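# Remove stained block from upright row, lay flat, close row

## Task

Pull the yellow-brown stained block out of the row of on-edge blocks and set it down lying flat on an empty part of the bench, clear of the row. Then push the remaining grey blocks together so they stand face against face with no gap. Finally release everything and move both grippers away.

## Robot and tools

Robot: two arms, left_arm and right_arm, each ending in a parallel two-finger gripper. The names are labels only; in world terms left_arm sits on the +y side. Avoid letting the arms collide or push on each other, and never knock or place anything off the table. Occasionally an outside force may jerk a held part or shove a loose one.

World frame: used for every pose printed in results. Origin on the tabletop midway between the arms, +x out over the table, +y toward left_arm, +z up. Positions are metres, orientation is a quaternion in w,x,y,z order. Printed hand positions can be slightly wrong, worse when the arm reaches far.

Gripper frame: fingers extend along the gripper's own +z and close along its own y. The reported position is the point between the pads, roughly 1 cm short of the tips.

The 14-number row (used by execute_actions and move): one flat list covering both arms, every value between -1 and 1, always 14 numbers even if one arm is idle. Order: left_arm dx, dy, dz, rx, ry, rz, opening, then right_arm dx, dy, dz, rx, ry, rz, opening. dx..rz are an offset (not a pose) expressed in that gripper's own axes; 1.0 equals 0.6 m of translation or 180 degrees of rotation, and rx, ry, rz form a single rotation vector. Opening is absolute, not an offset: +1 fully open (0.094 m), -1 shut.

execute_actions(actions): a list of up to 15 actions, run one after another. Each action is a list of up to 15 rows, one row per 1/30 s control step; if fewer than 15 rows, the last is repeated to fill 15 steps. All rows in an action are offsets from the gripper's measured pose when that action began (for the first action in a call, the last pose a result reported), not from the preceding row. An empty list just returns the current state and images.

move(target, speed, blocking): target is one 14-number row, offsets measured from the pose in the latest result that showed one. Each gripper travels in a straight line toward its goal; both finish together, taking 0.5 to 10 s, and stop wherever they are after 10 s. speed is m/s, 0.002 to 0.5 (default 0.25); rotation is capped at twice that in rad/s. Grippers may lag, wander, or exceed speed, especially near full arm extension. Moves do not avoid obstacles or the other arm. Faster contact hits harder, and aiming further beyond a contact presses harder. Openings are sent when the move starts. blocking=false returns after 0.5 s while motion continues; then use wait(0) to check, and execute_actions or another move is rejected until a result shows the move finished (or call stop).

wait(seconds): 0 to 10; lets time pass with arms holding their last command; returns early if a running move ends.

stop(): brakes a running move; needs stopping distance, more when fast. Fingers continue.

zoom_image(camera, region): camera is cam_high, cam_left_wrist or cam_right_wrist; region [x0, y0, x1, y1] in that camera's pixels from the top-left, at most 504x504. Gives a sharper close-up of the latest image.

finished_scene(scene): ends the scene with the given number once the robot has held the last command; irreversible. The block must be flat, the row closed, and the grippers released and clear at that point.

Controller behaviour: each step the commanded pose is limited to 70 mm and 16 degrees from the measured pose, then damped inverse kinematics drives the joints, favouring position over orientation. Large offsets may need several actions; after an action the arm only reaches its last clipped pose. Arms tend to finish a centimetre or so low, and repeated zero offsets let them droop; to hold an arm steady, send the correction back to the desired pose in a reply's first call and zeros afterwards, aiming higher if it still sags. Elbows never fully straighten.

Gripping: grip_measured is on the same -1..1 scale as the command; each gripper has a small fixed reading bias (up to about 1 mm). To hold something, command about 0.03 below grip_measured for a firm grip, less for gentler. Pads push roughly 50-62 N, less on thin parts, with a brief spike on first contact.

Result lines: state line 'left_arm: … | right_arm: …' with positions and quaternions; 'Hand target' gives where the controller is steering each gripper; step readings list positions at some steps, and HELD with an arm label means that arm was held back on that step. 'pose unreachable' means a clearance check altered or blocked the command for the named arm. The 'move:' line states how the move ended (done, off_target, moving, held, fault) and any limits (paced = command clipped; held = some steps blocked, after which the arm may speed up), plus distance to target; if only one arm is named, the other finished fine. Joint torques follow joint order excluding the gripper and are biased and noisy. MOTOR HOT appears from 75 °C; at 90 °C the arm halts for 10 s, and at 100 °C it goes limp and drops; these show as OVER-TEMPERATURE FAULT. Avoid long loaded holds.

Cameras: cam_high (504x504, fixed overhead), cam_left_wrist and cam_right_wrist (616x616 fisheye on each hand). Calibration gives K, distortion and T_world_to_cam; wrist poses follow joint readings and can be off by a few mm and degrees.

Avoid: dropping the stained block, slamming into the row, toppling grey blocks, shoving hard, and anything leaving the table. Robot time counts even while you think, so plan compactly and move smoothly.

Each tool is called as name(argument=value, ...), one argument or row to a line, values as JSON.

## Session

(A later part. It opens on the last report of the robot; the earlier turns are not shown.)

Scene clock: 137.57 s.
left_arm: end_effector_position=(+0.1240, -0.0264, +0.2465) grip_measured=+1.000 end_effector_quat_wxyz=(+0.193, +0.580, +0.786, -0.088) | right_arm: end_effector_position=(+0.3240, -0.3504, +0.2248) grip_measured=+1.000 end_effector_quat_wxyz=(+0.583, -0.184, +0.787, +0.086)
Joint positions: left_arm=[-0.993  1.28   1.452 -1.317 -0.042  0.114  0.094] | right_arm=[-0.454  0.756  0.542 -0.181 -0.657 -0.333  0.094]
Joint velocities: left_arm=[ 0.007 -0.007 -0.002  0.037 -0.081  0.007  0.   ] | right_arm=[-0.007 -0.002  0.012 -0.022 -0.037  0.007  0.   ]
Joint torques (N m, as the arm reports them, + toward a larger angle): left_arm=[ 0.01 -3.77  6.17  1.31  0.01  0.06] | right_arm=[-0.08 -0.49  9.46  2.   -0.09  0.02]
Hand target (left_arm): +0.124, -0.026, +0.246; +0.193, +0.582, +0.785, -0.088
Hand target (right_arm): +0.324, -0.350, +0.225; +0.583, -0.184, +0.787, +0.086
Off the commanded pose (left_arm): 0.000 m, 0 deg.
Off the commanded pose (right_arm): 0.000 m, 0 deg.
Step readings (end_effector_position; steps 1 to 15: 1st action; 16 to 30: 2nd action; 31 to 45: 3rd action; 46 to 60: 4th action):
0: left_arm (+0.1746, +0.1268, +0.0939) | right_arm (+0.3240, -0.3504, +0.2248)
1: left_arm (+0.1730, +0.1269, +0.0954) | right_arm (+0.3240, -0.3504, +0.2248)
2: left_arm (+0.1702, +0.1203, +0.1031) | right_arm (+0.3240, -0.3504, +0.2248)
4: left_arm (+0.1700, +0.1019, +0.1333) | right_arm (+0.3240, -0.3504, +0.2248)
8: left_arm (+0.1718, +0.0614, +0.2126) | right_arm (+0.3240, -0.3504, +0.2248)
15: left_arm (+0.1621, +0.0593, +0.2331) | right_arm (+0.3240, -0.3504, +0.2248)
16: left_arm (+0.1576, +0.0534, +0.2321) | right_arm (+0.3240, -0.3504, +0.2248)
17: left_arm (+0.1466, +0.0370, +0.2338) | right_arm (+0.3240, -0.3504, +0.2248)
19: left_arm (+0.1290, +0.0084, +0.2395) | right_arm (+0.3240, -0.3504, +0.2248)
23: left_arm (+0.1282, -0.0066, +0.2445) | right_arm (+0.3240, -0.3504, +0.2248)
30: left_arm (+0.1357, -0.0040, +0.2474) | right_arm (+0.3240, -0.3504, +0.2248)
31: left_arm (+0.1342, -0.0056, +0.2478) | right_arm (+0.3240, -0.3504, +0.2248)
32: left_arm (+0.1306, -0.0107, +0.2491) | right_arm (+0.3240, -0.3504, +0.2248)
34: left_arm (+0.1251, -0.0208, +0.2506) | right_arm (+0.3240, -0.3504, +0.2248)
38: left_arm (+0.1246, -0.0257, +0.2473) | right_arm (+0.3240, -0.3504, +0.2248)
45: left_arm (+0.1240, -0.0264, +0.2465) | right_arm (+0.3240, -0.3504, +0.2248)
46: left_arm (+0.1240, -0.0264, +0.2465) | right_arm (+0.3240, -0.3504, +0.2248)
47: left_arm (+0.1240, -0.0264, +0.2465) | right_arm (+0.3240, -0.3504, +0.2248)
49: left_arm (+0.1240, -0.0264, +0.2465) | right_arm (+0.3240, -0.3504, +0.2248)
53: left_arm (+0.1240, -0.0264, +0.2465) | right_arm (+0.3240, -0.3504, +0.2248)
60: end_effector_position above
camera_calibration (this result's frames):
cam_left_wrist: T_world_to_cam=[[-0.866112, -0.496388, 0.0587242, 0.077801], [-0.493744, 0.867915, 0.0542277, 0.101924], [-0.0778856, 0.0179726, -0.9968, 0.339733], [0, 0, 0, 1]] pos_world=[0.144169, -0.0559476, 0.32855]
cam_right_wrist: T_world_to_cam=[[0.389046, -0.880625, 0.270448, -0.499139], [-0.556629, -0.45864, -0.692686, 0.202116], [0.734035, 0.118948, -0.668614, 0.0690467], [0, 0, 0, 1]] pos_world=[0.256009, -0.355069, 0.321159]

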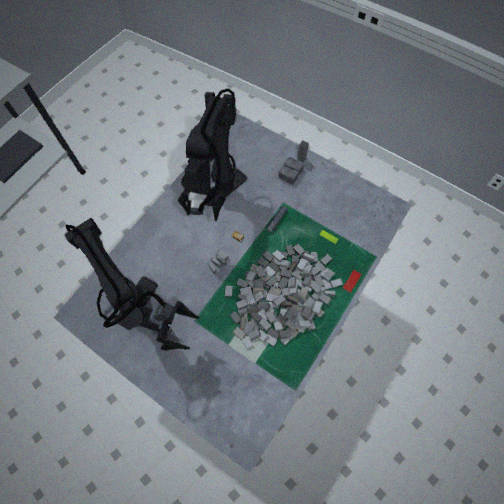

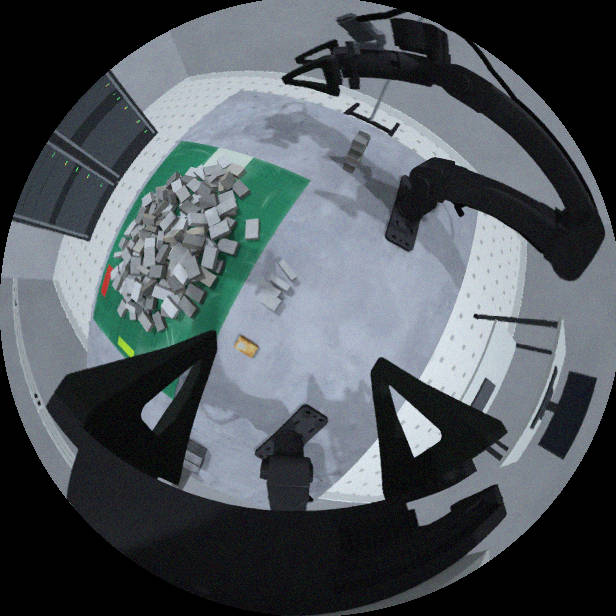

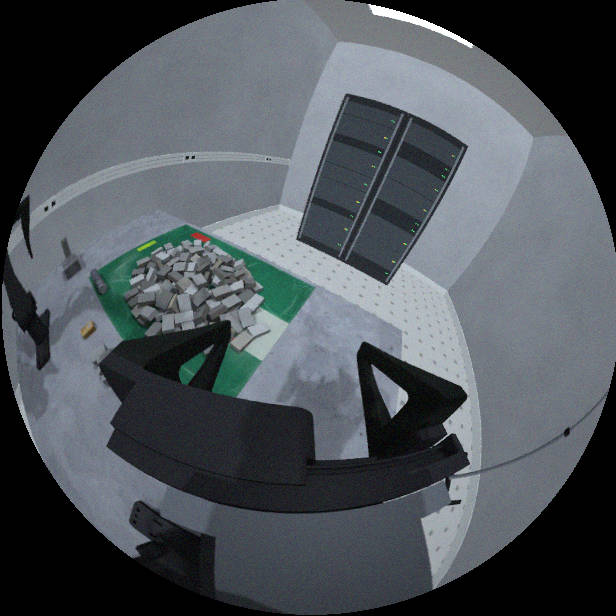

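execute_actions(
  actions=[
    [[0,0,0.1,0,0.17,0,1,0,0,0,0,0,0,1]],
    [[0,0,0.1,0,0,-0.33,1,0,0,0,0,0,0,1]],
    [[0,0,0,0,0,0,1,0,0,0,0,0,0,1]],
  ],
)

Scene clock: 142.73 s.
left_arm: end_effector_position=(+0.1400, -0.0491, +0.1165) grip_measured=+1.000 end_effector_quat_wxyz=(-0.011, +0.276, +0.960, +0.054) | right_arm: end_effector_position=(+0.3240, -0.3504, +0.2248) grip_measured=+1.000 end_effector_quat_wxyz=(+0.583, -0.184, +0.787, +0.086)
Joint positions: left_arm=[-0.98   1.79   1.499 -1.377 -0.053 -0.597  0.094] | right_arm=[-0.454  0.756  0.542 -0.181 -0.657 -0.333  0.094]
Joint velocities: left_arm=[ 0.007 -0.012 -0.022 -0.037  0.007  0.022  0.   ] | right_arm=[-0.012  0.002 -0.012  0.007  0.007  0.007  0.   ]
Joint torques (N m, as the arm reports them, + toward a larger angle): left_arm=[-0.05 -8.74  5.92  0.17  0.    0.06] | right_arm=[-0.09 -0.49  9.46  2.   -0.1   0.03]
Hand target (left_arm): +0.140, -0.049, +0.116; -0.011, +0.278, +0.959, +0.055
Hand target (right_arm): +0.324, -0.350, +0.225; +0.583, -0.184, +0.787, +0.086
Off the commanded pose (left_arm): 0.000 m, 0 deg.
Off the commanded pose (right_arm): 0.000 m, 0 deg.
Step readings (end_effector_position; steps 1 to 15: 1st action; 16 to 30: 2nd action; 31 to 45: 3rd action):
0: left_arm (+0.1240, -0.0264, +0.2465) | right_arm (+0.3240, -0.3504, +0.2248)
1: left_arm (+0.1246, -0.0265, +0.2431) | right_arm (+0.3240, -0.3504, +0.2248)
2: left_arm (+0.1266, -0.0303, +0.2391) | right_arm (+0.3240, -0.3504, +0.2248)
4: left_arm (+0.1337, -0.0459, +0.2223) | right_arm (+0.3240, -0.3504, +0.2248)
8: left_arm (+0.1440, -0.0687, +0.1827) | right_arm (+0.3240, -0.3504, +0.2248)
15: left_arm (+0.1389, -0.0536, +0.1787) | right_arm (+0.3240, -0.3504, +0.2248)
16: left_arm (+0.1391, -0.0540, +0.1747) | right_arm (+0.3240, -0.3504, +0.2248)
17: left_arm (+0.1385, -0.0515, +0.1664) | right_arm (+0.3240, -0.3504, +0.2248)
19: left_arm (+0.1354, -0.0414, +0.1441) | right_arm (+0.3240, -0.3504, +0.2248)
23: left_arm (+0.1363, -0.0402, +0.1195) | right_arm (+0.3240, -0.3504, +0.2248)
30: left_arm (+0.1398, -0.0488, +0.1164) | right_arm (+0.3240, -0.3504, +0.2248)
31: left_arm (+0.1400, -0.0491, +0.1165) | right_arm (+0.3240, -0.3504, +0.2248)
32: left_arm (+0.1400, -0.0491, +0.1165) | right_arm (+0.3240, -0.3504, +0.2248)
34: left_arm (+0.1400, -0.0491, +0.1165) | right_arm (+0.3240, -0.3504, +0.2248)
38: left_arm (+0.1400, -0.0491, +0.1165) | right_arm (+0.3240, -0.3504, +0.2248)
45: end_effector_position above
camera_calibration (this result's frames):
cam_left_wrist: T_world_to_cam=[[-0.309704, -0.948944, -0.0599111, 0.00168794], [-0.839676, 0.243391, 0.485494, 0.104055], [-0.446125, 0.200666, -0.872185, 0.257778], [0, 0, 0, 1]] pos_world=[0.202897, -0.0754516, 0.174413]
cam_right_wrist: T_world_to_cam=[[0.389046, -0.880625, 0.270448, -0.499139], [-0.556629, -0.45864, -0.692686, 0.202116], [0.734035, 0.118948, -0.668614, 0.0690467], [0, 0, 0, 1]] pos_world=[0.256009, -0.355069, 0.321159]

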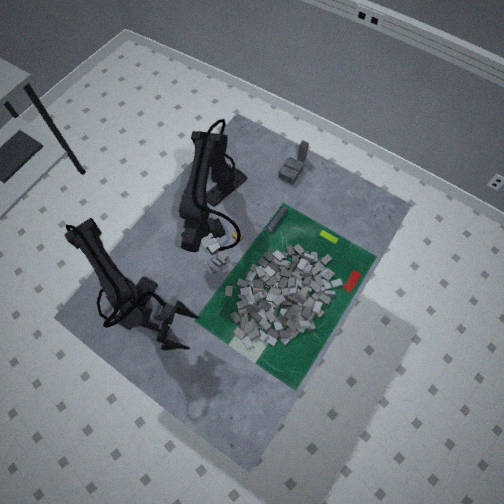

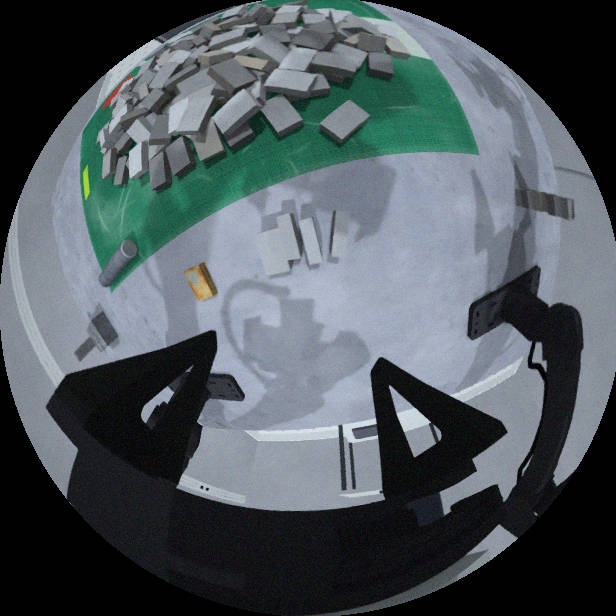

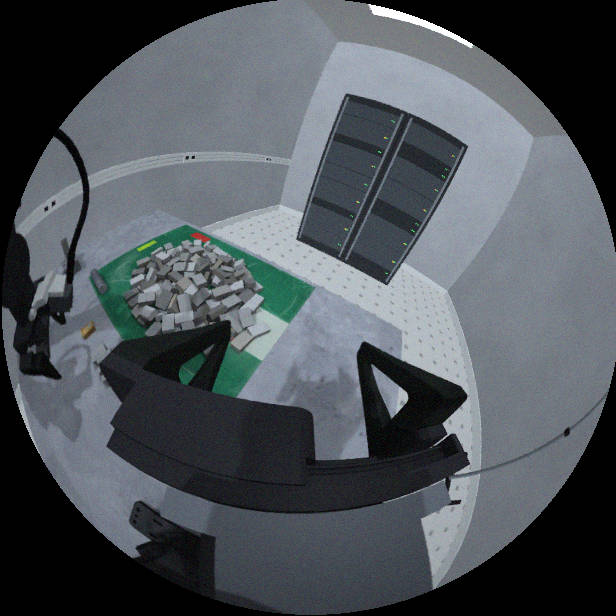

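execute_actions(
  actions=[
    [[-0.09,0.005,0.08,0,0,-0.1,1,0,0,0,0,0,0,1]],
    [[0,0,0,0,0,0,1,0,0,0,0,0,0,1]],
  ],
)

Scene clock: 148.93 s.
left_arm: end_effector_position=(+0.1822, -0.0582, +0.0571) grip_measured=+1.000 end_effector_quat_wxyz=(-0.024, +0.126, +0.989, +0.075) | right_arm: end_effector_position=(+0.3240, -0.3504, +0.2248) grip_measured=+1.000 end_effector_quat_wxyz=(+0.583, -0.184, +0.787, +0.086)
Joint positions: left_arm=[-0.875  1.98   1.506 -1.246 -0.052 -0.8    0.094] | right_arm=[-0.454  0.756  0.542 -0.181 -0.657 -0.333  0.094]
Joint velocities: left_arm=[-0.002 -0.002  0.002 -0.037 -0.037 -0.037  0.   ] | right_arm=[ 0.007 -0.007 -0.007 -0.037 -0.051  0.022  0.   ]
Joint torques (N m, as the arm reports them, + toward a larger angle): left_arm=[ -0.02 -10.33   5.74   0.08   0.01   0.02] | right_arm=[-0.08 -0.49  9.47  2.01 -0.1   0.03]
Hand target (left_arm): +0.182, -0.058, +0.057; -0.024, +0.126, +0.989, +0.075
Hand target (right_arm): +0.324, -0.350, +0.225; +0.583, -0.184, +0.787, +0.086
Off the commanded pose (left_arm): 0.000 m, 0 deg.
Off the commanded pose (right_arm): 0.000 m, 0 deg.
Step readings (end_effector_position; steps 1 to 15: 1st action; 16 to 30: 2nd action):
0: left_arm (+0.1400, -0.0491, +0.1165) | right_arm (+0.3240, -0.3504, +0.2248)
1: left_arm (+0.1424, -0.0500, +0.1132) | right_arm (+0.3240, -0.3504, +0.2248)
2: left_arm (+0.1490, -0.0523, +0.1076) | right_arm (+0.3240, -0.3504, +0.2248)
4: left_arm (+0.1653, -0.0533, +0.0889) | right_arm (+0.3240, -0.3504, +0.2248)
8: left_arm (+0.1798, -0.0532, +0.0582) | right_arm (+0.3240, -0.3504, +0.2248)
15: left_arm (+0.1821, -0.0581, +0.0571) | right_arm (+0.3240, -0.3504, +0.2248)
16: left_arm (+0.1822, -0.0582, +0.0571) | right_arm (+0.3240, -0.3504, +0.2248)
17: left_arm (+0.1822, -0.0582, +0.0571) | right_arm (+0.3240, -0.3504, +0.2248)
19: left_arm (+0.1822, -0.0582, +0.0571) | right_arm (+0.3240, -0.3504, +0.2248)
23: left_arm (+0.1822, -0.0582, +0.0571) | right_arm (+0.3240, -0.3504, +0.2248)
30: end_effector_position above
camera_calibration (this result's frames):
cam_left_wrist: T_world_to_cam=[[-0.0100293, -0.994187, -0.1072, -0.0519588], [-0.871973, -0.0437791, 0.487592, 0.159572], [-0.489451, 0.098366, -0.866465, 0.228275], [0, 0, 0, 1]] pos_world=[0.25035, -0.0671253, 0.114417]
cam_right_wrist: T_world_to_cam=[[0.389046, -0.880625, 0.270448, -0.499139], [-0.556629, -0.45864, -0.692686, 0.202116], [0.734035, 0.118948, -0.668614, 0.0690467], [0, 0, 0, 1]] pos_world=[0.256009, -0.355069, 0.321159]

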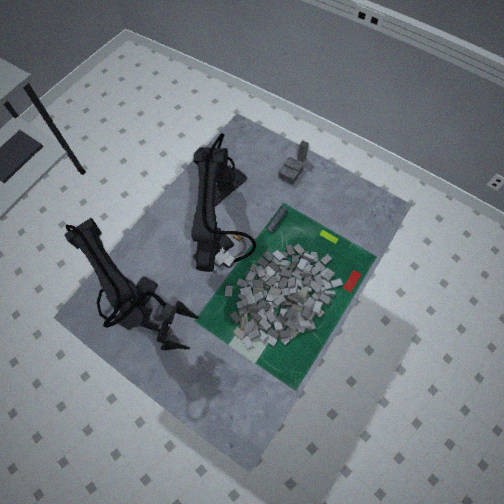

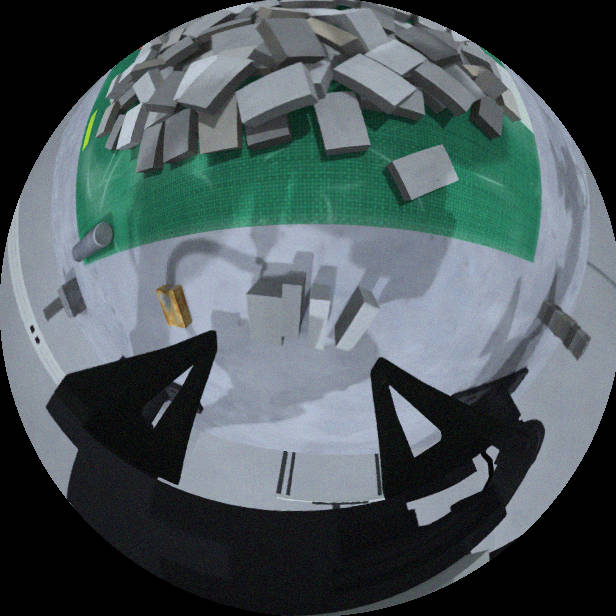

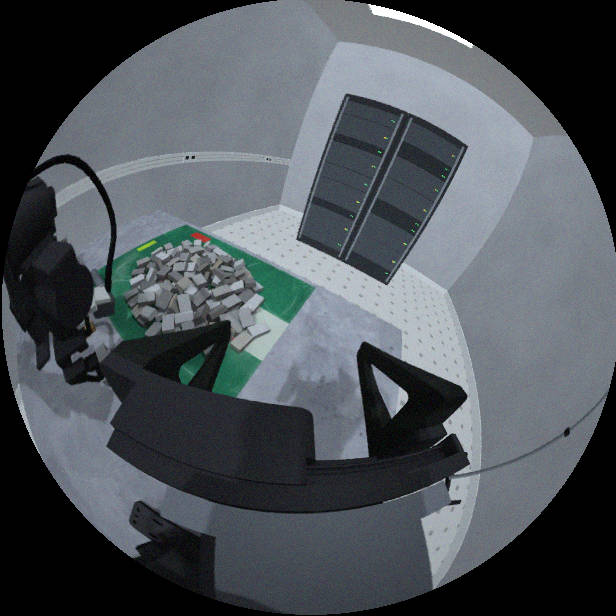

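execute_actions(
  actions=[
    [[-0.005,-0.03,0,0,0,0,1,0,0,0,0,0,0,1]],
    [[0,0,0.045,0,0,0,1,0,0,0,0,0,0,1]],
  ],
)

Scene clock: 152.40 s.
left_arm: end_effector_position=(+0.1791, -0.0682, +0.0316) grip_measured=+1.000 end_effector_quat_wxyz=(-0.024, +0.127, +0.989, +0.076) | right_arm: end_effector_position=(+0.3240, -0.3504, +0.2248) grip_measured=+1.000 end_effector_quat_wxyz=(+0.583, -0.184, +0.787, +0.086)
Joint positions: left_arm=[-0.897  2.035  1.481 -1.169 -0.051 -0.82   0.094] | right_arm=[-0.454  0.756  0.542 -0.181 -0.657 -0.333  0.094]
Joint velocities: left_arm=[ 0.012 -0.002 -0.007 -0.051 -0.037  0.081  0.   ] | right_arm=[ 0.002  0.007 -0.012 -0.051  0.022  0.066  0.   ]
Joint torques (N m, as the arm reports them, + toward a larger angle): left_arm=[  0.24 -10.38   4.48   0.25   0.     0.02] | right_arm=[-0.08 -0.49  9.46  2.   -0.09  0.03]
Hand target (left_arm): +0.179, -0.066, +0.026; -0.026, +0.127, +0.988, +0.079
Hand target (right_arm): +0.324, -0.350, +0.225; +0.583, -0.184, +0.787, +0.086
Off the commanded pose (left_arm): 0.006 m, 0 deg.
Off the commanded pose (right_arm): 0.000 m, 0 deg.
Step readings (end_effector_position; steps 1 to 15: 1st action; 16 to 30: 2nd action):
0: left_arm (+0.1822, -0.0582, +0.0571) | right_arm (+0.3240, -0.3504, +0.2248)
1: left_arm (+0.1820, -0.0590, +0.0573) | right_arm (+0.3240, -0.3504, +0.2248)
2: left_arm (+0.1825, -0.0619, +0.0572) | right_arm (+0.3240, -0.3504, +0.2248)
4: left_arm (+0.1825, -0.0677, +0.0558) | right_arm (+0.3240, -0.3504, +0.2248)
8: left_arm (+0.1801, -0.0699, +0.0526) | right_arm (+0.3240, -0.3504, +0.2248)
15: left_arm (+0.1801, -0.0699, +0.0524) | right_arm (+0.3240, -0.3504, +0.2248)
16: left_arm (+0.1802, -0.0702, +0.0499) | right_arm (+0.3240, -0.3504, +0.2248)
17: left_arm (+0.1801, -0.0699, +0.0466) | right_arm (+0.3240, -0.3504, +0.2248)
19: left_arm (+0.1779, -0.0660, +0.0387) | right_arm (+0.3240, -0.3504, +0.2248)
23: left_arm (+0.1770, -0.0643, +0.0323) | right_arm (+0.3240, -0.3504, +0.2248)
30: end_effector_position above
camera_calibration (this result's frames):
cam_left_wrist: T_world_to_cam=[[-0.0115564, -0.993879, -0.109866, -0.0642105], [-0.872369, -0.0436787, 0.486893, 0.168987], [-0.488711, 0.10147, -0.866525, 0.205755], [0, 0, 0, 1]] pos_world=[0.247232, -0.0773144, 0.088959]
cam_right_wrist: T_world_to_cam=[[0.389046, -0.880625, 0.270448, -0.499139], [-0.556629, -0.45864, -0.692686, 0.202116], [0.734035, 0.118948, -0.668614, 0.0690467], [0, 0, 0, 1]] pos_world=[0.256009, -0.355069, 0.321159]

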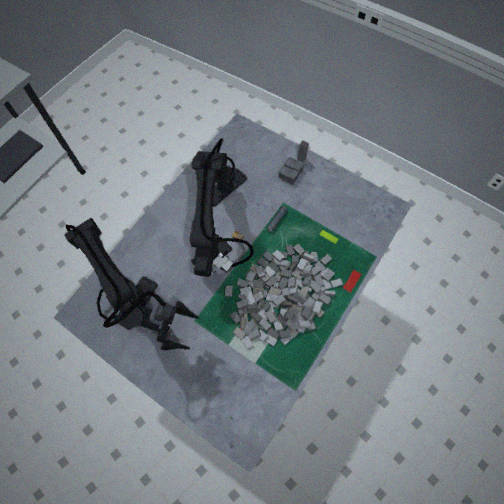

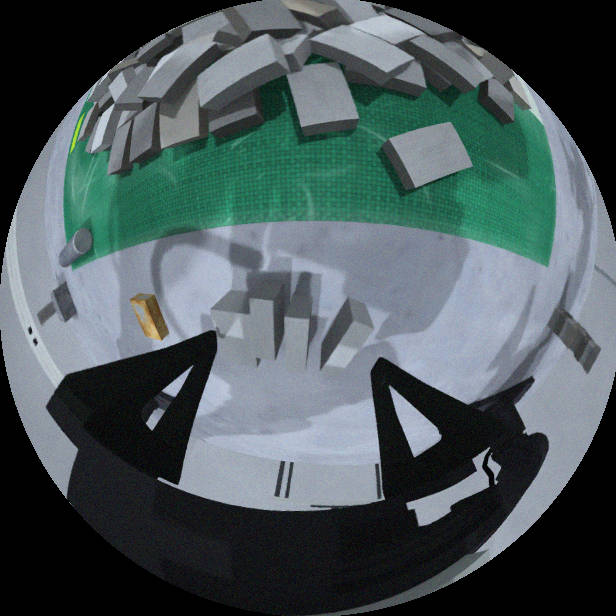

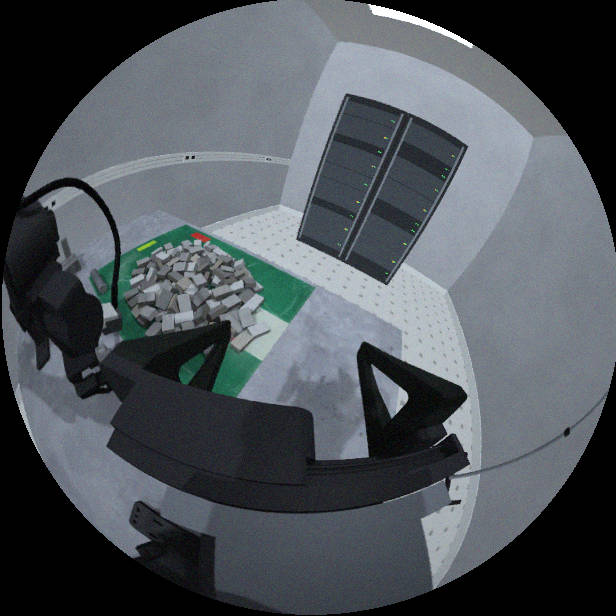

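execute_actions(
  actions=[
    [[-0.016,0.01,0,0,0,0,1,0,0,0,0,0,0,1]],
    [[0,0,0.035,0,0,0,1,0,0,0,0,0,0,1]],
  ],
)

Scene clock: 155.57 s.
left_arm: end_effector_position=(+0.1881, -0.0605, +0.0245) grip_measured=+1.000 end_effector_quat_wxyz=(-0.019, +0.126, +0.989, +0.080) | right_arm: end_effector_position=(+0.3240, -0.3504, +0.2248) grip_measured=+1.000 end_effector_quat_wxyz=(+0.583, -0.184, +0.787, +0.086)
Joint positions: left_arm=[-0.871  2.036  1.453 -1.138 -0.068 -0.796  0.094] | right_arm=[-0.454  0.756  0.542 -0.181 -0.657 -0.333  0.094]
Joint velocities: left_arm=[ 0.027  0.007 -0.007 -0.007  0.037 -0.037  0.   ] | right_arm=[-0.012 -0.002 -0.002 -0.11  -0.022  0.022  0.   ]
Joint torques (N m, as the arm reports them, + toward a larger angle): left_arm=[ 0.16 -9.56  3.36  0.64  0.14  0.04] | right_arm=[-0.08 -0.48  9.46  2.   -0.1   0.02]
Hand target (left_arm): +0.186, -0.061, +0.011; -0.025, +0.126, +0.989, +0.075
Hand target (right_arm): +0.324, -0.350, +0.225; +0.583, -0.184, +0.787, +0.086
Off the commanded pose (left_arm): 0.014 m, 1 deg.
Off the commanded pose (right_arm): 0.000 m, 0 deg.
Step readings (end_effector_position; steps 1 to 15: 1st action; 16 to 30: 2nd action):
0: left_arm (+0.1796, -0.0690, +0.0315) | right_arm (+0.3240, -0.3504, +0.2248)
1: left_arm (+0.1801, -0.0687, +0.0315) | right_arm (+0.3240, -0.3504, +0.2248)
2: left_arm (+0.1810, -0.0682, +0.0315) | right_arm (+0.3240, -0.3504, +0.2248)
4: left_arm (+0.1838, -0.0665, +0.0315) | right_arm (+0.3240, -0.3504, +0.2248)
8: left_arm (+0.1869, -0.0646, +0.0315) | right_arm (+0.3240, -0.3504, +0.2248)
15: left_arm (+0.1869, -0.0646, +0.0315) | right_arm (+0.3240, -0.3504, +0.2248)
16: left_arm (+0.1871, -0.0649, +0.0298) | right_arm (+0.3240, -0.3504, +0.2248)
17: left_arm (+0.1873, -0.0653, +0.0277) | right_arm (+0.3240, -0.3504, +0.2248)
19: left_arm (+0.1875, -0.0618, +0.0248) | right_arm (+0.3240, -0.3504, +0.2248)
23: left_arm (+0.1881, -0.0605, +0.0245) | right_arm (+0.3240, -0.3504, +0.2248)
30: end_effector_position above
camera_calibration (this result's frames):
cam_left_wrist: T_world_to_cam=[[-0.0109775, -0.993106, -0.116702, -0.0571931], [-0.877532, -0.0463853, 0.47727, 0.181675], [-0.479393, 0.107649, -0.870973, 0.201962], [0, 0, 0, 1]] pos_world=[0.255617, -0.0701129, 0.0825208]
cam_right_wrist: T_world_to_cam=[[0.389046, -0.880625, 0.270448, -0.499139], [-0.556629, -0.45864, -0.692686, 0.202116], [0.734035, 0.118948, -0.668614, 0.0690467], [0, 0, 0, 1]] pos_world=[0.256009, -0.355069, 0.321159]

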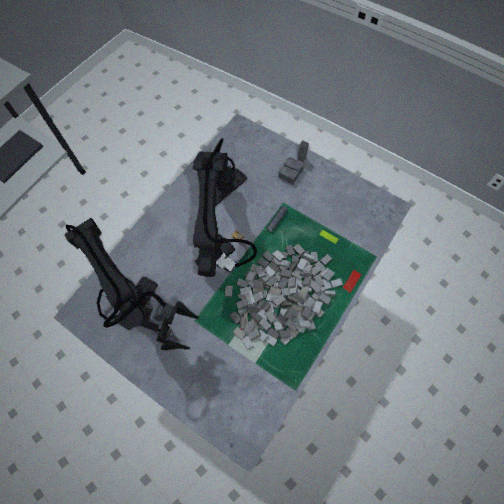

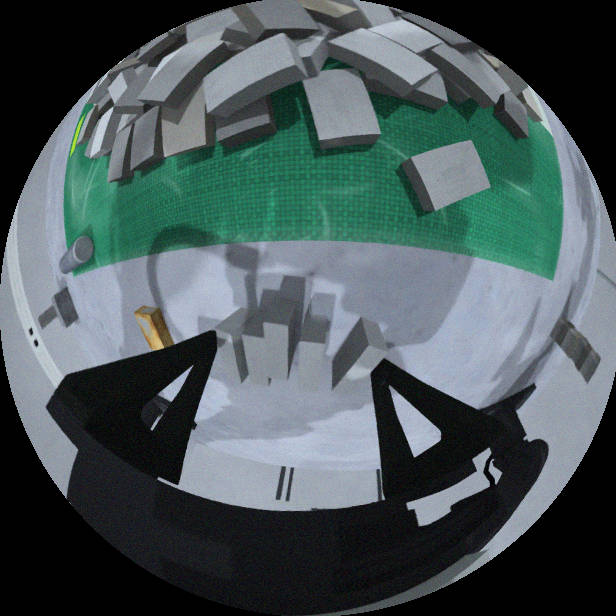

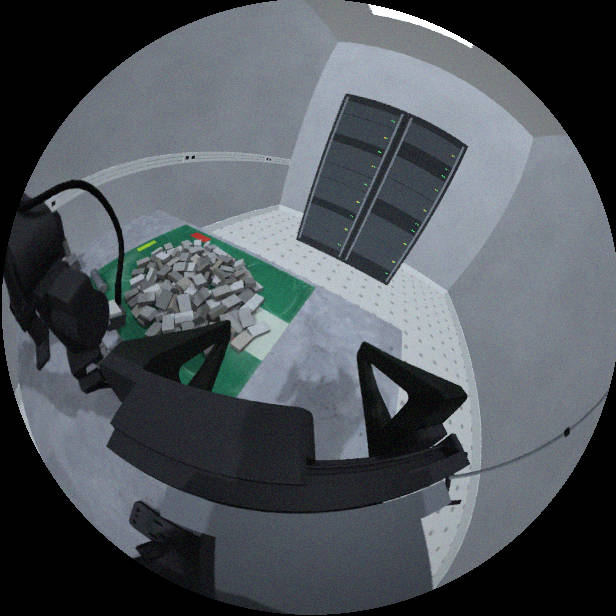

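execute_actions(
  actions=[
    [[0,0,-0.025,0,0,0,1,0,0,0,0,0,0,1]],
    [[0,-0.022,0,0,0,0,1,0,0,0,0,0,0,1]],
    [[0,-0.004,0.045,0,0,0,1,0,0,0,0,0,0,1]],
  ],
)

Scene clock: 158.73 s.
left_arm: end_effector_position=(+0.1828, -0.0634, +0.0139) grip_measured=+1.000 end_effector_quat_wxyz=(-0.022, +0.127, +0.988, +0.087) | right_arm: end_effector_position=(+0.3240, -0.3504, +0.2248) grip_measured=+1.000 end_effector_quat_wxyz=(+0.583, -0.184, +0.787, +0.086)
Joint positions: left_arm=[-0.889  2.063  1.447 -1.121 -0.068 -0.814  0.094] | right_arm=[-0.454  0.756  0.542 -0.181 -0.657 -0.333  0.094]
Joint velocities: left_arm=[-0.012 -0.027  0.007 -0.022 -0.007  0.066  0.   ] | right_arm=[-0.002 -0.002 -0.017 -0.022 -0.066  0.051  0.   ]
Joint torques (N m, as the arm reports them, + toward a larger angle): left_arm=[-0.04 -9.14  3.47  0.47  0.    0.03] | right_arm=[-0.09 -0.48  9.45  2.01 -0.09  0.03]
Hand target (left_arm): +0.181, -0.061, -0.000; -0.026, +0.127, +0.987, +0.092
Hand target (right_arm): +0.324, -0.350, +0.225; +0.583, -0.184, +0.787, +0.086
Off the commanded pose (left_arm): 0.015 m, 1 deg.
Off the commanded pose (right_arm): 0.000 m, 0 deg.
Step readings (end_effector_position; steps 1 to 15: 1st action; 16 to 30: 2nd action; 31 to 45: 3rd action):
0: left_arm (+0.1881, -0.0605, +0.0245) | right_arm (+0.3240, -0.3504, +0.2248)
1: left_arm (+0.1877, -0.0597, +0.0258) | right_arm (+0.3240, -0.3504, +0.2248)
2: left_arm (+0.1875, -0.0593, +0.0267) | right_arm (+0.3240, -0.3504, +0.2248)
4: left_arm (+0.1875, -0.0593, +0.0283) | right_arm (+0.3240, -0.3504, +0.2248)
8: left_arm (+0.1872, -0.0589, +0.0294) | right_arm (+0.3240, -0.3504, +0.2248)
15: left_arm (+0.1865, -0.0576, +0.0296) | right_arm (+0.3240, -0.3504, +0.2248)
16: left_arm (+0.1862, -0.0580, +0.0296) | right_arm (+0.3240, -0.3504, +0.2248)
17: left_arm (+0.1861, -0.0594, +0.0292) | right_arm (+0.3240, -0.3504, +0.2248)
19: left_arm (+0.1850, -0.0623, +0.0281) | right_arm (+0.3240, -0.3504, +0.2248)
23: left_arm (+0.1827, -0.0636, +0.0264) | right_arm (+0.3240, -0.3504, +0.2248)
30: left_arm (+0.1827, -0.0635, +0.0262) | right_arm (+0.3240, -0.3504, +0.2248)
31: left_arm (+0.1830, -0.0640, +0.0241) | right_arm (+0.3240, -0.3504, +0.2248)
32: left_arm (+0.1829, -0.0634, +0.0219) | right_arm (+0.3240, -0.3504, +0.2248)
34: left_arm (+0.1815, -0.0610, +0.0151) | right_arm (+0.3240, -0.3504, +0.2248)
38: left_arm (+0.1827, -0.0632, +0.0139) | right_arm (+0.3240, -0.3504, +0.2248)
45: end_effector_position above
camera_calibration (this result's frames):
cam_left_wrist: T_world_to_cam=[[-0.011838, -0.991355, -0.130669, -0.0608489], [-0.875469, -0.0528631, 0.480374, 0.181156], [-0.483129, 0.120083, -0.867275, 0.191883], [0, 0, 0, 1]] pos_world=[0.25058, -0.0737883, 0.0714415]
cam_right_wrist: T_world_to_cam=[[0.389046, -0.880625, 0.270448, -0.499139], [-0.556629, -0.45864, -0.692686, 0.202116], [0.734035, 0.118948, -0.668614, 0.0690467], [0, 0, 0, 1]] pos_world=[0.256009, -0.355069, 0.321159]

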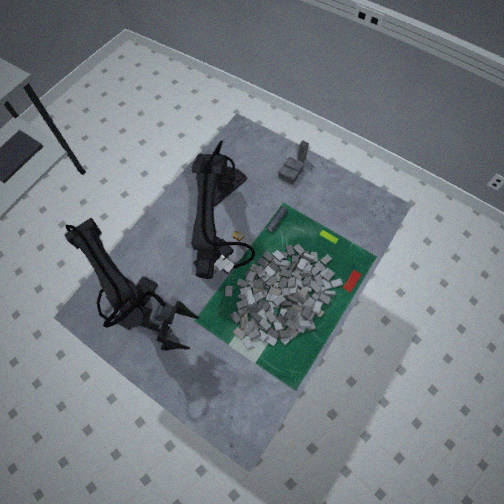

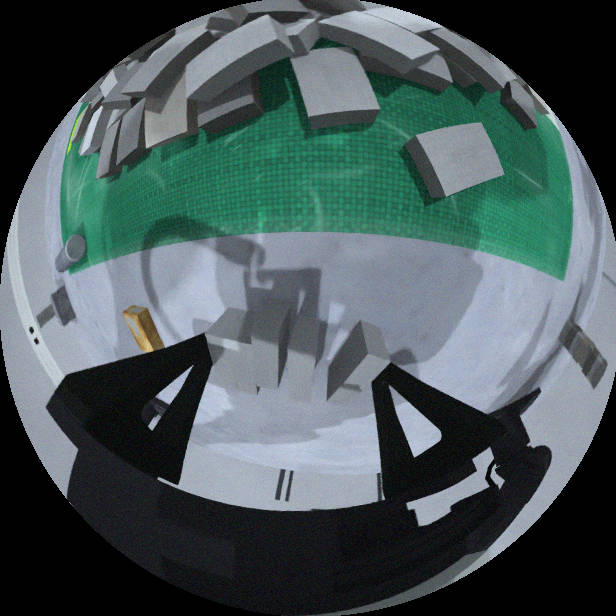

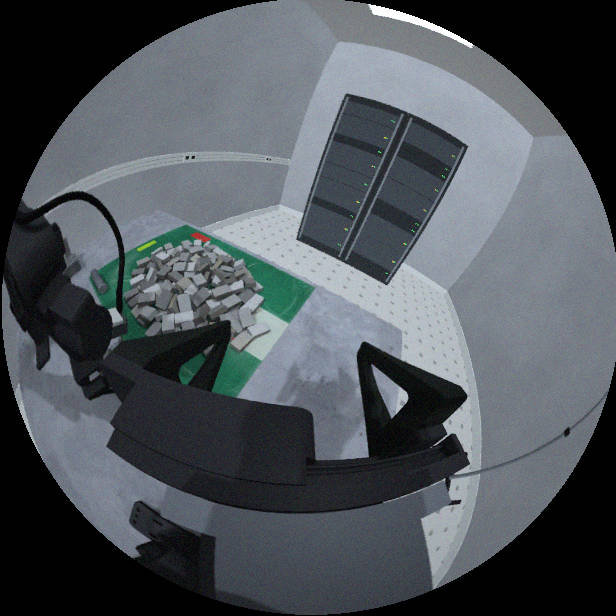

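Down around them. Close.

execute_actions(
  actions=[
    [[0,0,0,0,0,0,0.5,0,0,0,0,0,0,1]],
    [[0,0,0,0,0,0,0.0,0,0,0,0,0,0,1]],
    [[0,0,0,0,0,0,-0.1,0,0,0,0,0,0,1]],
  ],
)

Scene clock: 161.67 s.
left_arm: end_effector_position=(+0.1832, -0.0601, +0.0145) grip_measured=+0.258 end_effector_quat_wxyz=(-0.021, +0.127, +0.987, +0.094) | right_arm: end_effector_position=(+0.3240, -0.3504, +0.2248) grip_measured=+1.000 end_effector_quat_wxyz=(+0.583, -0.184, +0.787, +0.086)
Joint positions: left_arm=[-0.889  2.063  1.447 -1.132 -0.078 -0.814  0.059] | right_arm=[-0.454  0.756  0.542 -0.181 -0.657 -0.333  0.094]
Joint velocities: left_arm=[-0.012 -0.007  0.007  0.022  0.022 -0.007 -0.   ] | right_arm=[-0.007 -0.022 -0.017 -0.007  0.007 -0.066  0.   ]
Joint torques (N m, as the arm reports them, + toward a larger angle): left_arm=[ -0.01 -10.82   5.53   0.02  -0.01   0.01] | right_arm=[-0.09 -0.48  9.47  2.   -0.09  0.03]
Hand target (left_arm): +0.183, -0.060, +0.014; -0.021, +0.127, +0.987, +0.094
Hand target (right_arm): +0.324, -0.350, +0.225; +0.583, -0.184, +0.787, +0.086
Off the commanded pose (left_arm): 0.000 m, 0 deg.
Off the commanded pose (right_arm): 0.000 m, 0 deg.
Step readings (end_effector_position; steps 1 to 15: 1st action; 16 to 30: 2nd action; 31 to 45: 3rd action):
0: left_arm (+0.1828, -0.0634, +0.0139) | right_arm (+0.3240, -0.3504, +0.2248)
1: left_arm (+0.1831, -0.0627, +0.0140) | right_arm (+0.3240, -0.3504, +0.2248)
2: left_arm (+0.1832, -0.0612, +0.0143) | right_arm (+0.3240, -0.3504, +0.2248)
4: left_arm (+0.1832, -0.0611, +0.0143) | right_arm (+0.3240, -0.3504, +0.2248)
8: left_arm (+0.1832, -0.0611, +0.0143) | right_arm (+0.3240, -0.3504, +0.2248)
15: left_arm (+0.1832, -0.0611, +0.0143) | right_arm (+0.3240, -0.3504, +0.2248)
16: left_arm (+0.1834, -0.0603, +0.0144) | right_arm (+0.3240, -0.3504, +0.2248)
17: left_arm (+0.1833, -0.0600, +0.0145) | right_arm (+0.3240, -0.3504, +0.2248)
19: left_arm (+0.1832, -0.0601, +0.0145) | right_arm (+0.3240, -0.3504, +0.2248)
23: left_arm (+0.1832, -0.0601, +0.0145) | right_arm (+0.3240, -0.3504, +0.2248)
30: left_arm (+0.1832, -0.0601, +0.0145) | right_arm (+0.3240, -0.3504, +0.2248)
31: left_arm (+0.1832, -0.0601, +0.0145) | right_arm (+0.3240, -0.3504, +0.2248)
32: left_arm (+0.1832, -0.0601, +0.0145) | right_arm (+0.3240, -0.3504, +0.2248)
34: left_arm (+0.1832, -0.0601, +0.0145) | right_arm (+0.3240, -0.3504, +0.2248)
38: left_arm (+0.1832, -0.0601, +0.0145) | right_arm (+0.3240, -0.3504, +0.2248)
45: end_effector_position above
camera_calibration (this result's frames):
cam_left_wrist: T_world_to_cam=[[-0.0127082, -0.989352, -0.144988, -0.0570393], [-0.877053, -0.0586094, 0.476805, 0.181339], [-0.480226, 0.133221, -0.866969, 0.19243], [0, 0, 0, 1]] pos_world=[0.250729, -0.0714396, 0.0720974]
cam_right_wrist: T_world_to_cam=[[0.389046, -0.880625, 0.270448, -0.499139], [-0.556629, -0.45864, -0.692686, 0.202116], [0.734035, 0.118948, -0.668614, 0.0690467], [0, 0, 0, 1]] pos_world=[0.256009, -0.355069, 0.321159]

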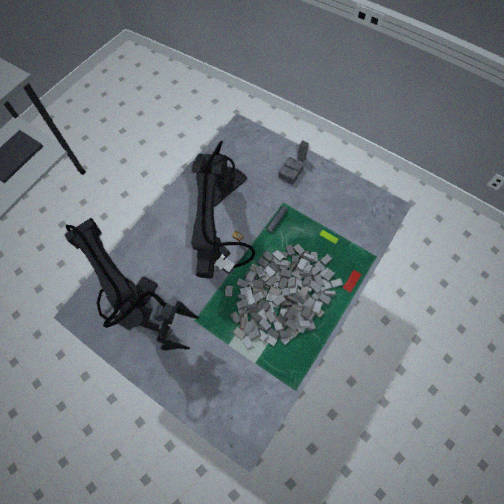

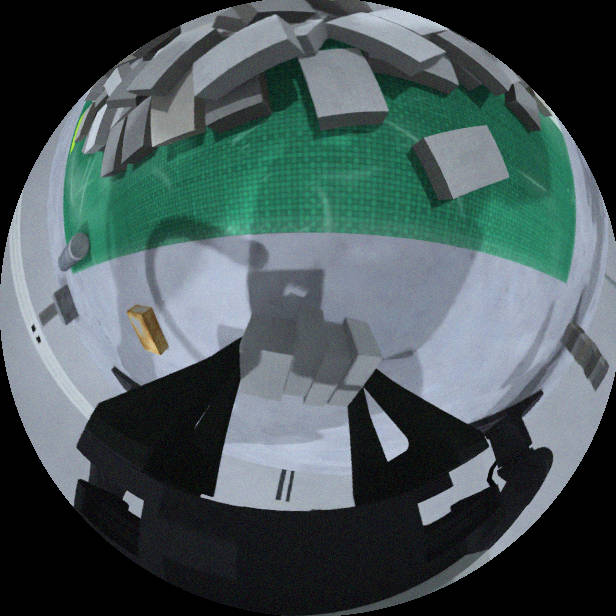

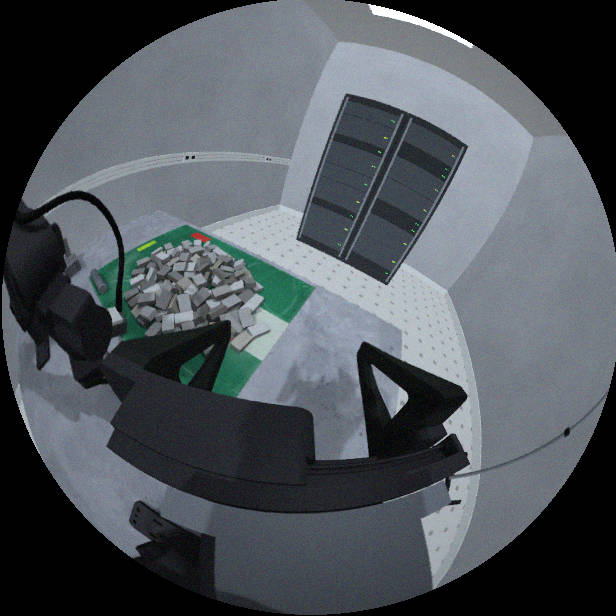

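execute_actions(
  actions=[
    [[0,0,0,0,0,0,0.6,0,0,0,0,0,0,1]],
    [[-0.025,0,-0.004,0,0,0,0.6,0,0,0,0,0,0,1]],
    [[0,0,0,0,0,0,0.0,0,0,0,0,0,0,1]],
    [[0,0,0,0,0,0,-0.1,0,0,0,0,0,0,1]],
  ],
)

Scene clock: 167.10 s.
left_arm: end_effector_position=(+0.1936, -0.0614, +0.0153) grip_measured=+0.275 end_effector_quat_wxyz=(-0.021, +0.127, +0.987, +0.093) | right_arm: end_effector_position=(+0.3240, -0.3504, +0.2248) grip_measured=+1.000 end_effector_quat_wxyz=(+0.583, -0.184, +0.787, +0.086)
Joint positions: left_arm=[-0.865  2.082  1.479 -1.142 -0.08  -0.791  0.06 ] | right_arm=[-0.454  0.756  0.542 -0.181 -0.657 -0.333  0.094]
Joint velocities: left_arm=[-0.002 -0.007  0.017  0.037 -0.007 -0.037 -0.001] | right_arm=[-0.017  0.002  0.012 -0.066  0.007 -0.081  0.   ]
Joint torques (N m, as the arm reports them, + toward a larger angle): left_arm=[  0.03 -11.04   5.53   0.02  -0.01   0.02] | right_arm=[-0.08 -0.49  9.45  2.   -0.1   0.03]
Hand target (left_arm): +0.194, -0.061, +0.015; -0.021, +0.127, +0.987, +0.093
Hand target (right_arm): +0.324, -0.350, +0.225; +0.583, -0.184, +0.787, +0.086
Off the commanded pose (left_arm): 0.000 m, 0 deg.
Off the commanded pose (right_arm): 0.000 m, 0 deg.
Step readings (end_effector_position; steps 1 to 15: 1st action; 16 to 30: 2nd action; 31 to 45: 3rd action; 46 to 60: 4th action):
0: left_arm (+0.1832, -0.0601, +0.0145) | right_arm (+0.3240, -0.3504, +0.2248)
1: left_arm (+0.1832, -0.0601, +0.0145) | right_arm (+0.3240, -0.3504, +0.2248)
2: left_arm (+0.1832, -0.0601, +0.0145) | right_arm (+0.3240, -0.3504, +0.2248)
4: left_arm (+0.1832, -0.0601, +0.0145) | right_arm (+0.3240, -0.3504, +0.2248)
8: left_arm (+0.1832, -0.0601, +0.0145) | right_arm (+0.3240, -0.3504, +0.2248)
15: left_arm (+0.1832, -0.0601, +0.0145) | right_arm (+0.3240, -0.3504, +0.2248)
16: left_arm (+0.1838, -0.0601, +0.0147) | right_arm (+0.3240, -0.3504, +0.2248)
17: left_arm (+0.1855, -0.0611, +0.0151) | right_arm (+0.3240, -0.3504, +0.2248)
19: left_arm (+0.1899, -0.0626, +0.0151) | right_arm (+0.3240, -0.3504, +0.2248)
23: left_arm (+0.1934, -0.0621, +0.0151) | right_arm (+0.3240, -0.3504, +0.2248)
30: left_arm (+0.1935, -0.0620, +0.0151) | right_arm (+0.3240, -0.3504, +0.2248)
31: left_arm (+0.1935, -0.0620, +0.0151) | right_arm (+0.3240, -0.3504, +0.2248)
32: left_arm (+0.1936, -0.0615, +0.0153) | right_arm (+0.3240, -0.3504, +0.2248)
34: left_arm (+0.1936, -0.0614, +0.0153) | right_arm (+0.3240, -0.3504, +0.2248)
38: left_arm (+0.1936, -0.0614, +0.0153) | right_arm (+0.3240, -0.3504, +0.2248)
45: left_arm (+0.1936, -0.0614, +0.0153) | right_arm (+0.3240, -0.3504, +0.2248)
46: left_arm (+0.1936, -0.0614, +0.0153) | right_arm (+0.3240, -0.3504, +0.2248)
47: left_arm (+0.1936, -0.0614, +0.0153) | right_arm (+0.3240, -0.3504, +0.2248)
49: left_arm (+0.1936, -0.0614, +0.0153) | right_arm (+0.3240, -0.3504, +0.2248)
53: left_arm (+0.1936, -0.0614, +0.0153) | right_arm (+0.3240, -0.3504, +0.2248)
60: end_effector_position above
camera_calibration (this result's frames):
cam_left_wrist: T_world_to_cam=[[-0.0119764, -0.989783, -0.142081, -0.0582625], [-0.876856, -0.0578984, 0.477254, 0.19003], [-0.480604, 0.1303, -0.867204, 0.198193], [0, 0, 0, 1]] pos_world=[0.261184, -0.0724893, 0.0729034]
cam_right_wrist: T_world_to_cam=[[0.389046, -0.880625, 0.270448, -0.499139], [-0.556629, -0.45864, -0.692686, 0.202116], [0.734035, 0.118948, -0.668614, 0.0690467], [0, 0, 0, 1]] pos_world=[0.256009, -0.355069, 0.321159]

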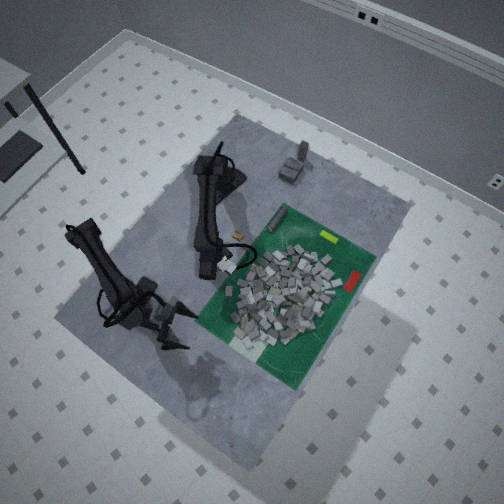

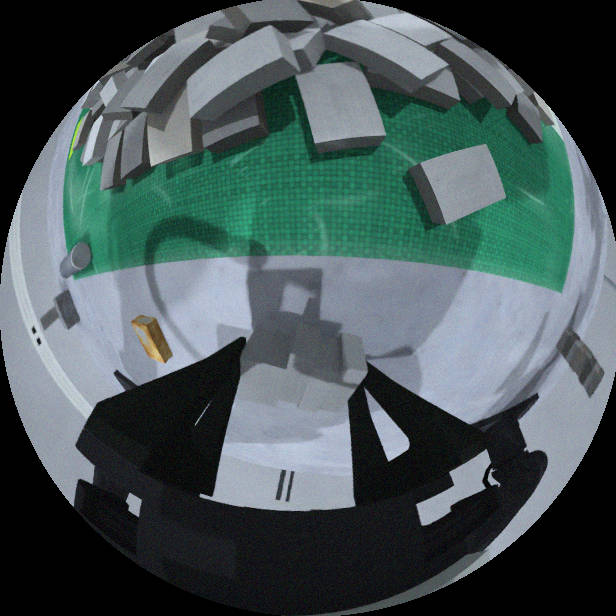

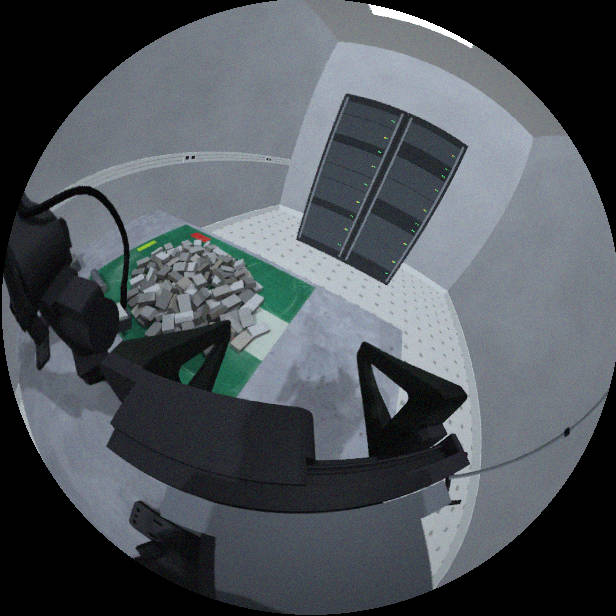

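execute_actions(
  actions=[
    [[0,0,0,0,0,0,0.7,0,0,0,0,0,0,1]],
    [[-0.05,0,-0.15,0,0,0,0.7,0,0,0,0,0,0,1]],
  ],
)

zoom_image(
  camera="cam_left_wrist",
  region=[200,240,420,420],
)

Scene clock: 170.83 s.
left_arm: end_effector_position=(+0.2274, -0.0935, +0.1081) grip_measured=+0.699 end_effector_quat_wxyz=(-0.003, +0.124, +0.990, +0.066) | right_arm: end_effector_position=(+0.3240, -0.3504, +0.2248) grip_measured=+1.000 end_effector_quat_wxyz=(+0.583, -0.184, +0.787, +0.086)
Joint positions: left_arm=[-0.831  2.139  1.952 -1.489 -0.079 -0.759  0.08 ] | right_arm=[-0.454  0.756  0.542 -0.181 -0.657 -0.333  0.094]
Joint velocities: left_arm=[-0.017  0.247 -0.027 -0.271 -0.022 -0.022  0.   ] | right_arm=[ 0.002 -0.007 -0.007 -0.022 -0.007  0.007  0.   ]
Joint torques (N m, as the arm reports them, + toward a larger angle): left_arm=[  0.37 -11.05   6.69   0.02  -0.06   0.07] | right_arm=[-0.09 -0.47  9.45  2.   -0.09  0.03]
Hand target (left_arm): +0.224, -0.084, +0.103; -0.021, +0.127, +0.987, +0.092
Hand target (right_arm): +0.324, -0.350, +0.225; +0.583, -0.184, +0.787, +0.086
Off the commanded pose (left_arm): 0.011 m, 4 deg.
Off the commanded pose (right_arm): 0.000 m, 0 deg.
Step readings (end_effector_position; steps 1 to 15: 1st action; 16 to 30: 2nd action):
0: left_arm (+0.1936, -0.0614, +0.0153) | right_arm (+0.3240, -0.3504, +0.2248)
1: left_arm (+0.1936, -0.0614, +0.0153) | right_arm (+0.3240, -0.3504, +0.2248)
2: left_arm (+0.1936, -0.0614, +0.0153) | right_arm (+0.3240, -0.3504, +0.2248)
4: left_arm (+0.1936, -0.0614, +0.0153) | right_arm (+0.3240, -0.3504, +0.2248)
8: left_arm (+0.1936, -0.0614, +0.0153) | right_arm (+0.3240, -0.3504, +0.2248)
15: left_arm (+0.1936, -0.0614, +0.0153) | right_arm (+0.3240, -0.3504, +0.2248)
16: left_arm (+0.1939, -0.0614, +0.0212) | right_arm (+0.3240, -0.3504, +0.2248)
17: left_arm (+0.1972, -0.0648, +0.0302) | right_arm (+0.3240, -0.3504, +0.2248)
19: left_arm (+0.2118, -0.0822, +0.0575) | right_arm (+0.3240, -0.3504, +0.2248)
23: left_arm (+0.2353, -0.1073, +0.1076) | right_arm (+0.3240, -0.3504, +0.2248)
30: end_effector_position above
camera_calibration (this result's frames):
cam_left_wrist: T_world_to_cam=[[-0.00582733, -0.996453, -0.0839507, -0.0847899], [-0.890681, -0.0329925, 0.453431, 0.181581], [-0.454592, 0.0774156, -0.887329, 0.290484], [0, 0, 0, 1]] pos_world=[0.293288, -0.100986, 0.168303]
cam_right_wrist: T_world_to_cam=[[0.389046, -0.880625, 0.270448, -0.499139], [-0.556629, -0.45864, -0.692686, 0.202116], [0.734035, 0.118948, -0.668614, 0.0690467], [0, 0, 0, 1]] pos_world=[0.256009, -0.355069, 0.321159]

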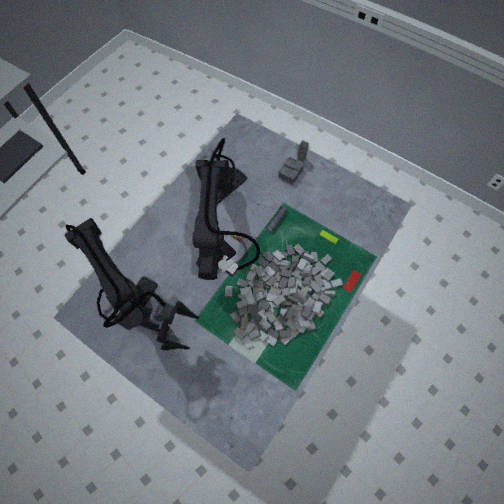

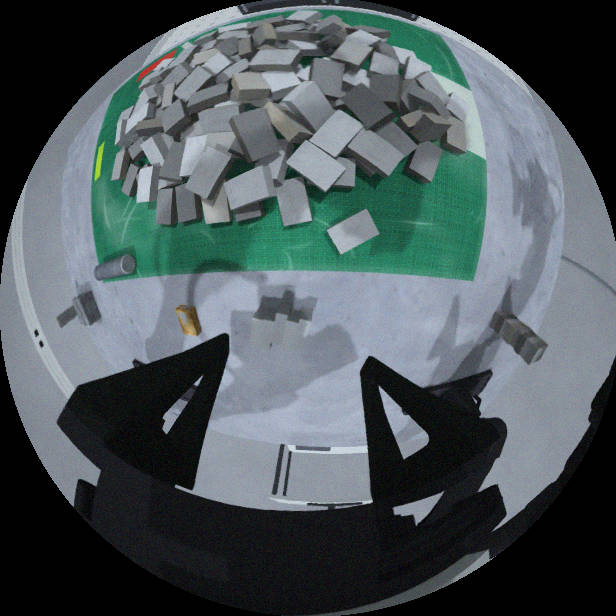

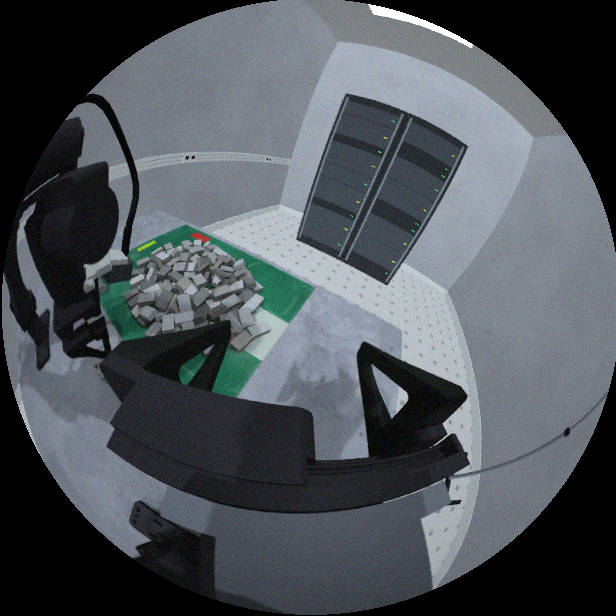

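Region (200, 240, 420, 420) of cam_left_wrist's 616x616 image, scaled by 2.291, with more detail than that image has; it fills the top 412 rows of this view, and the rest is white.

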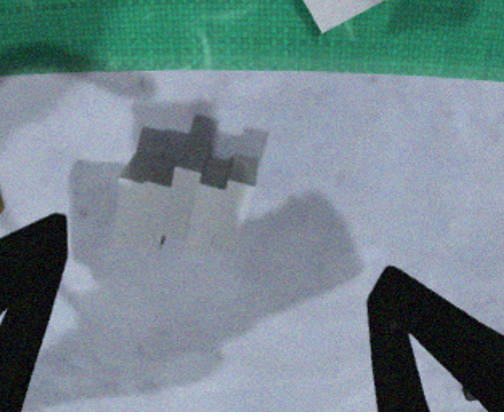

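Closed, face to face.

finished_scene(
  scene=2,
)

The scene is finished: the task was done.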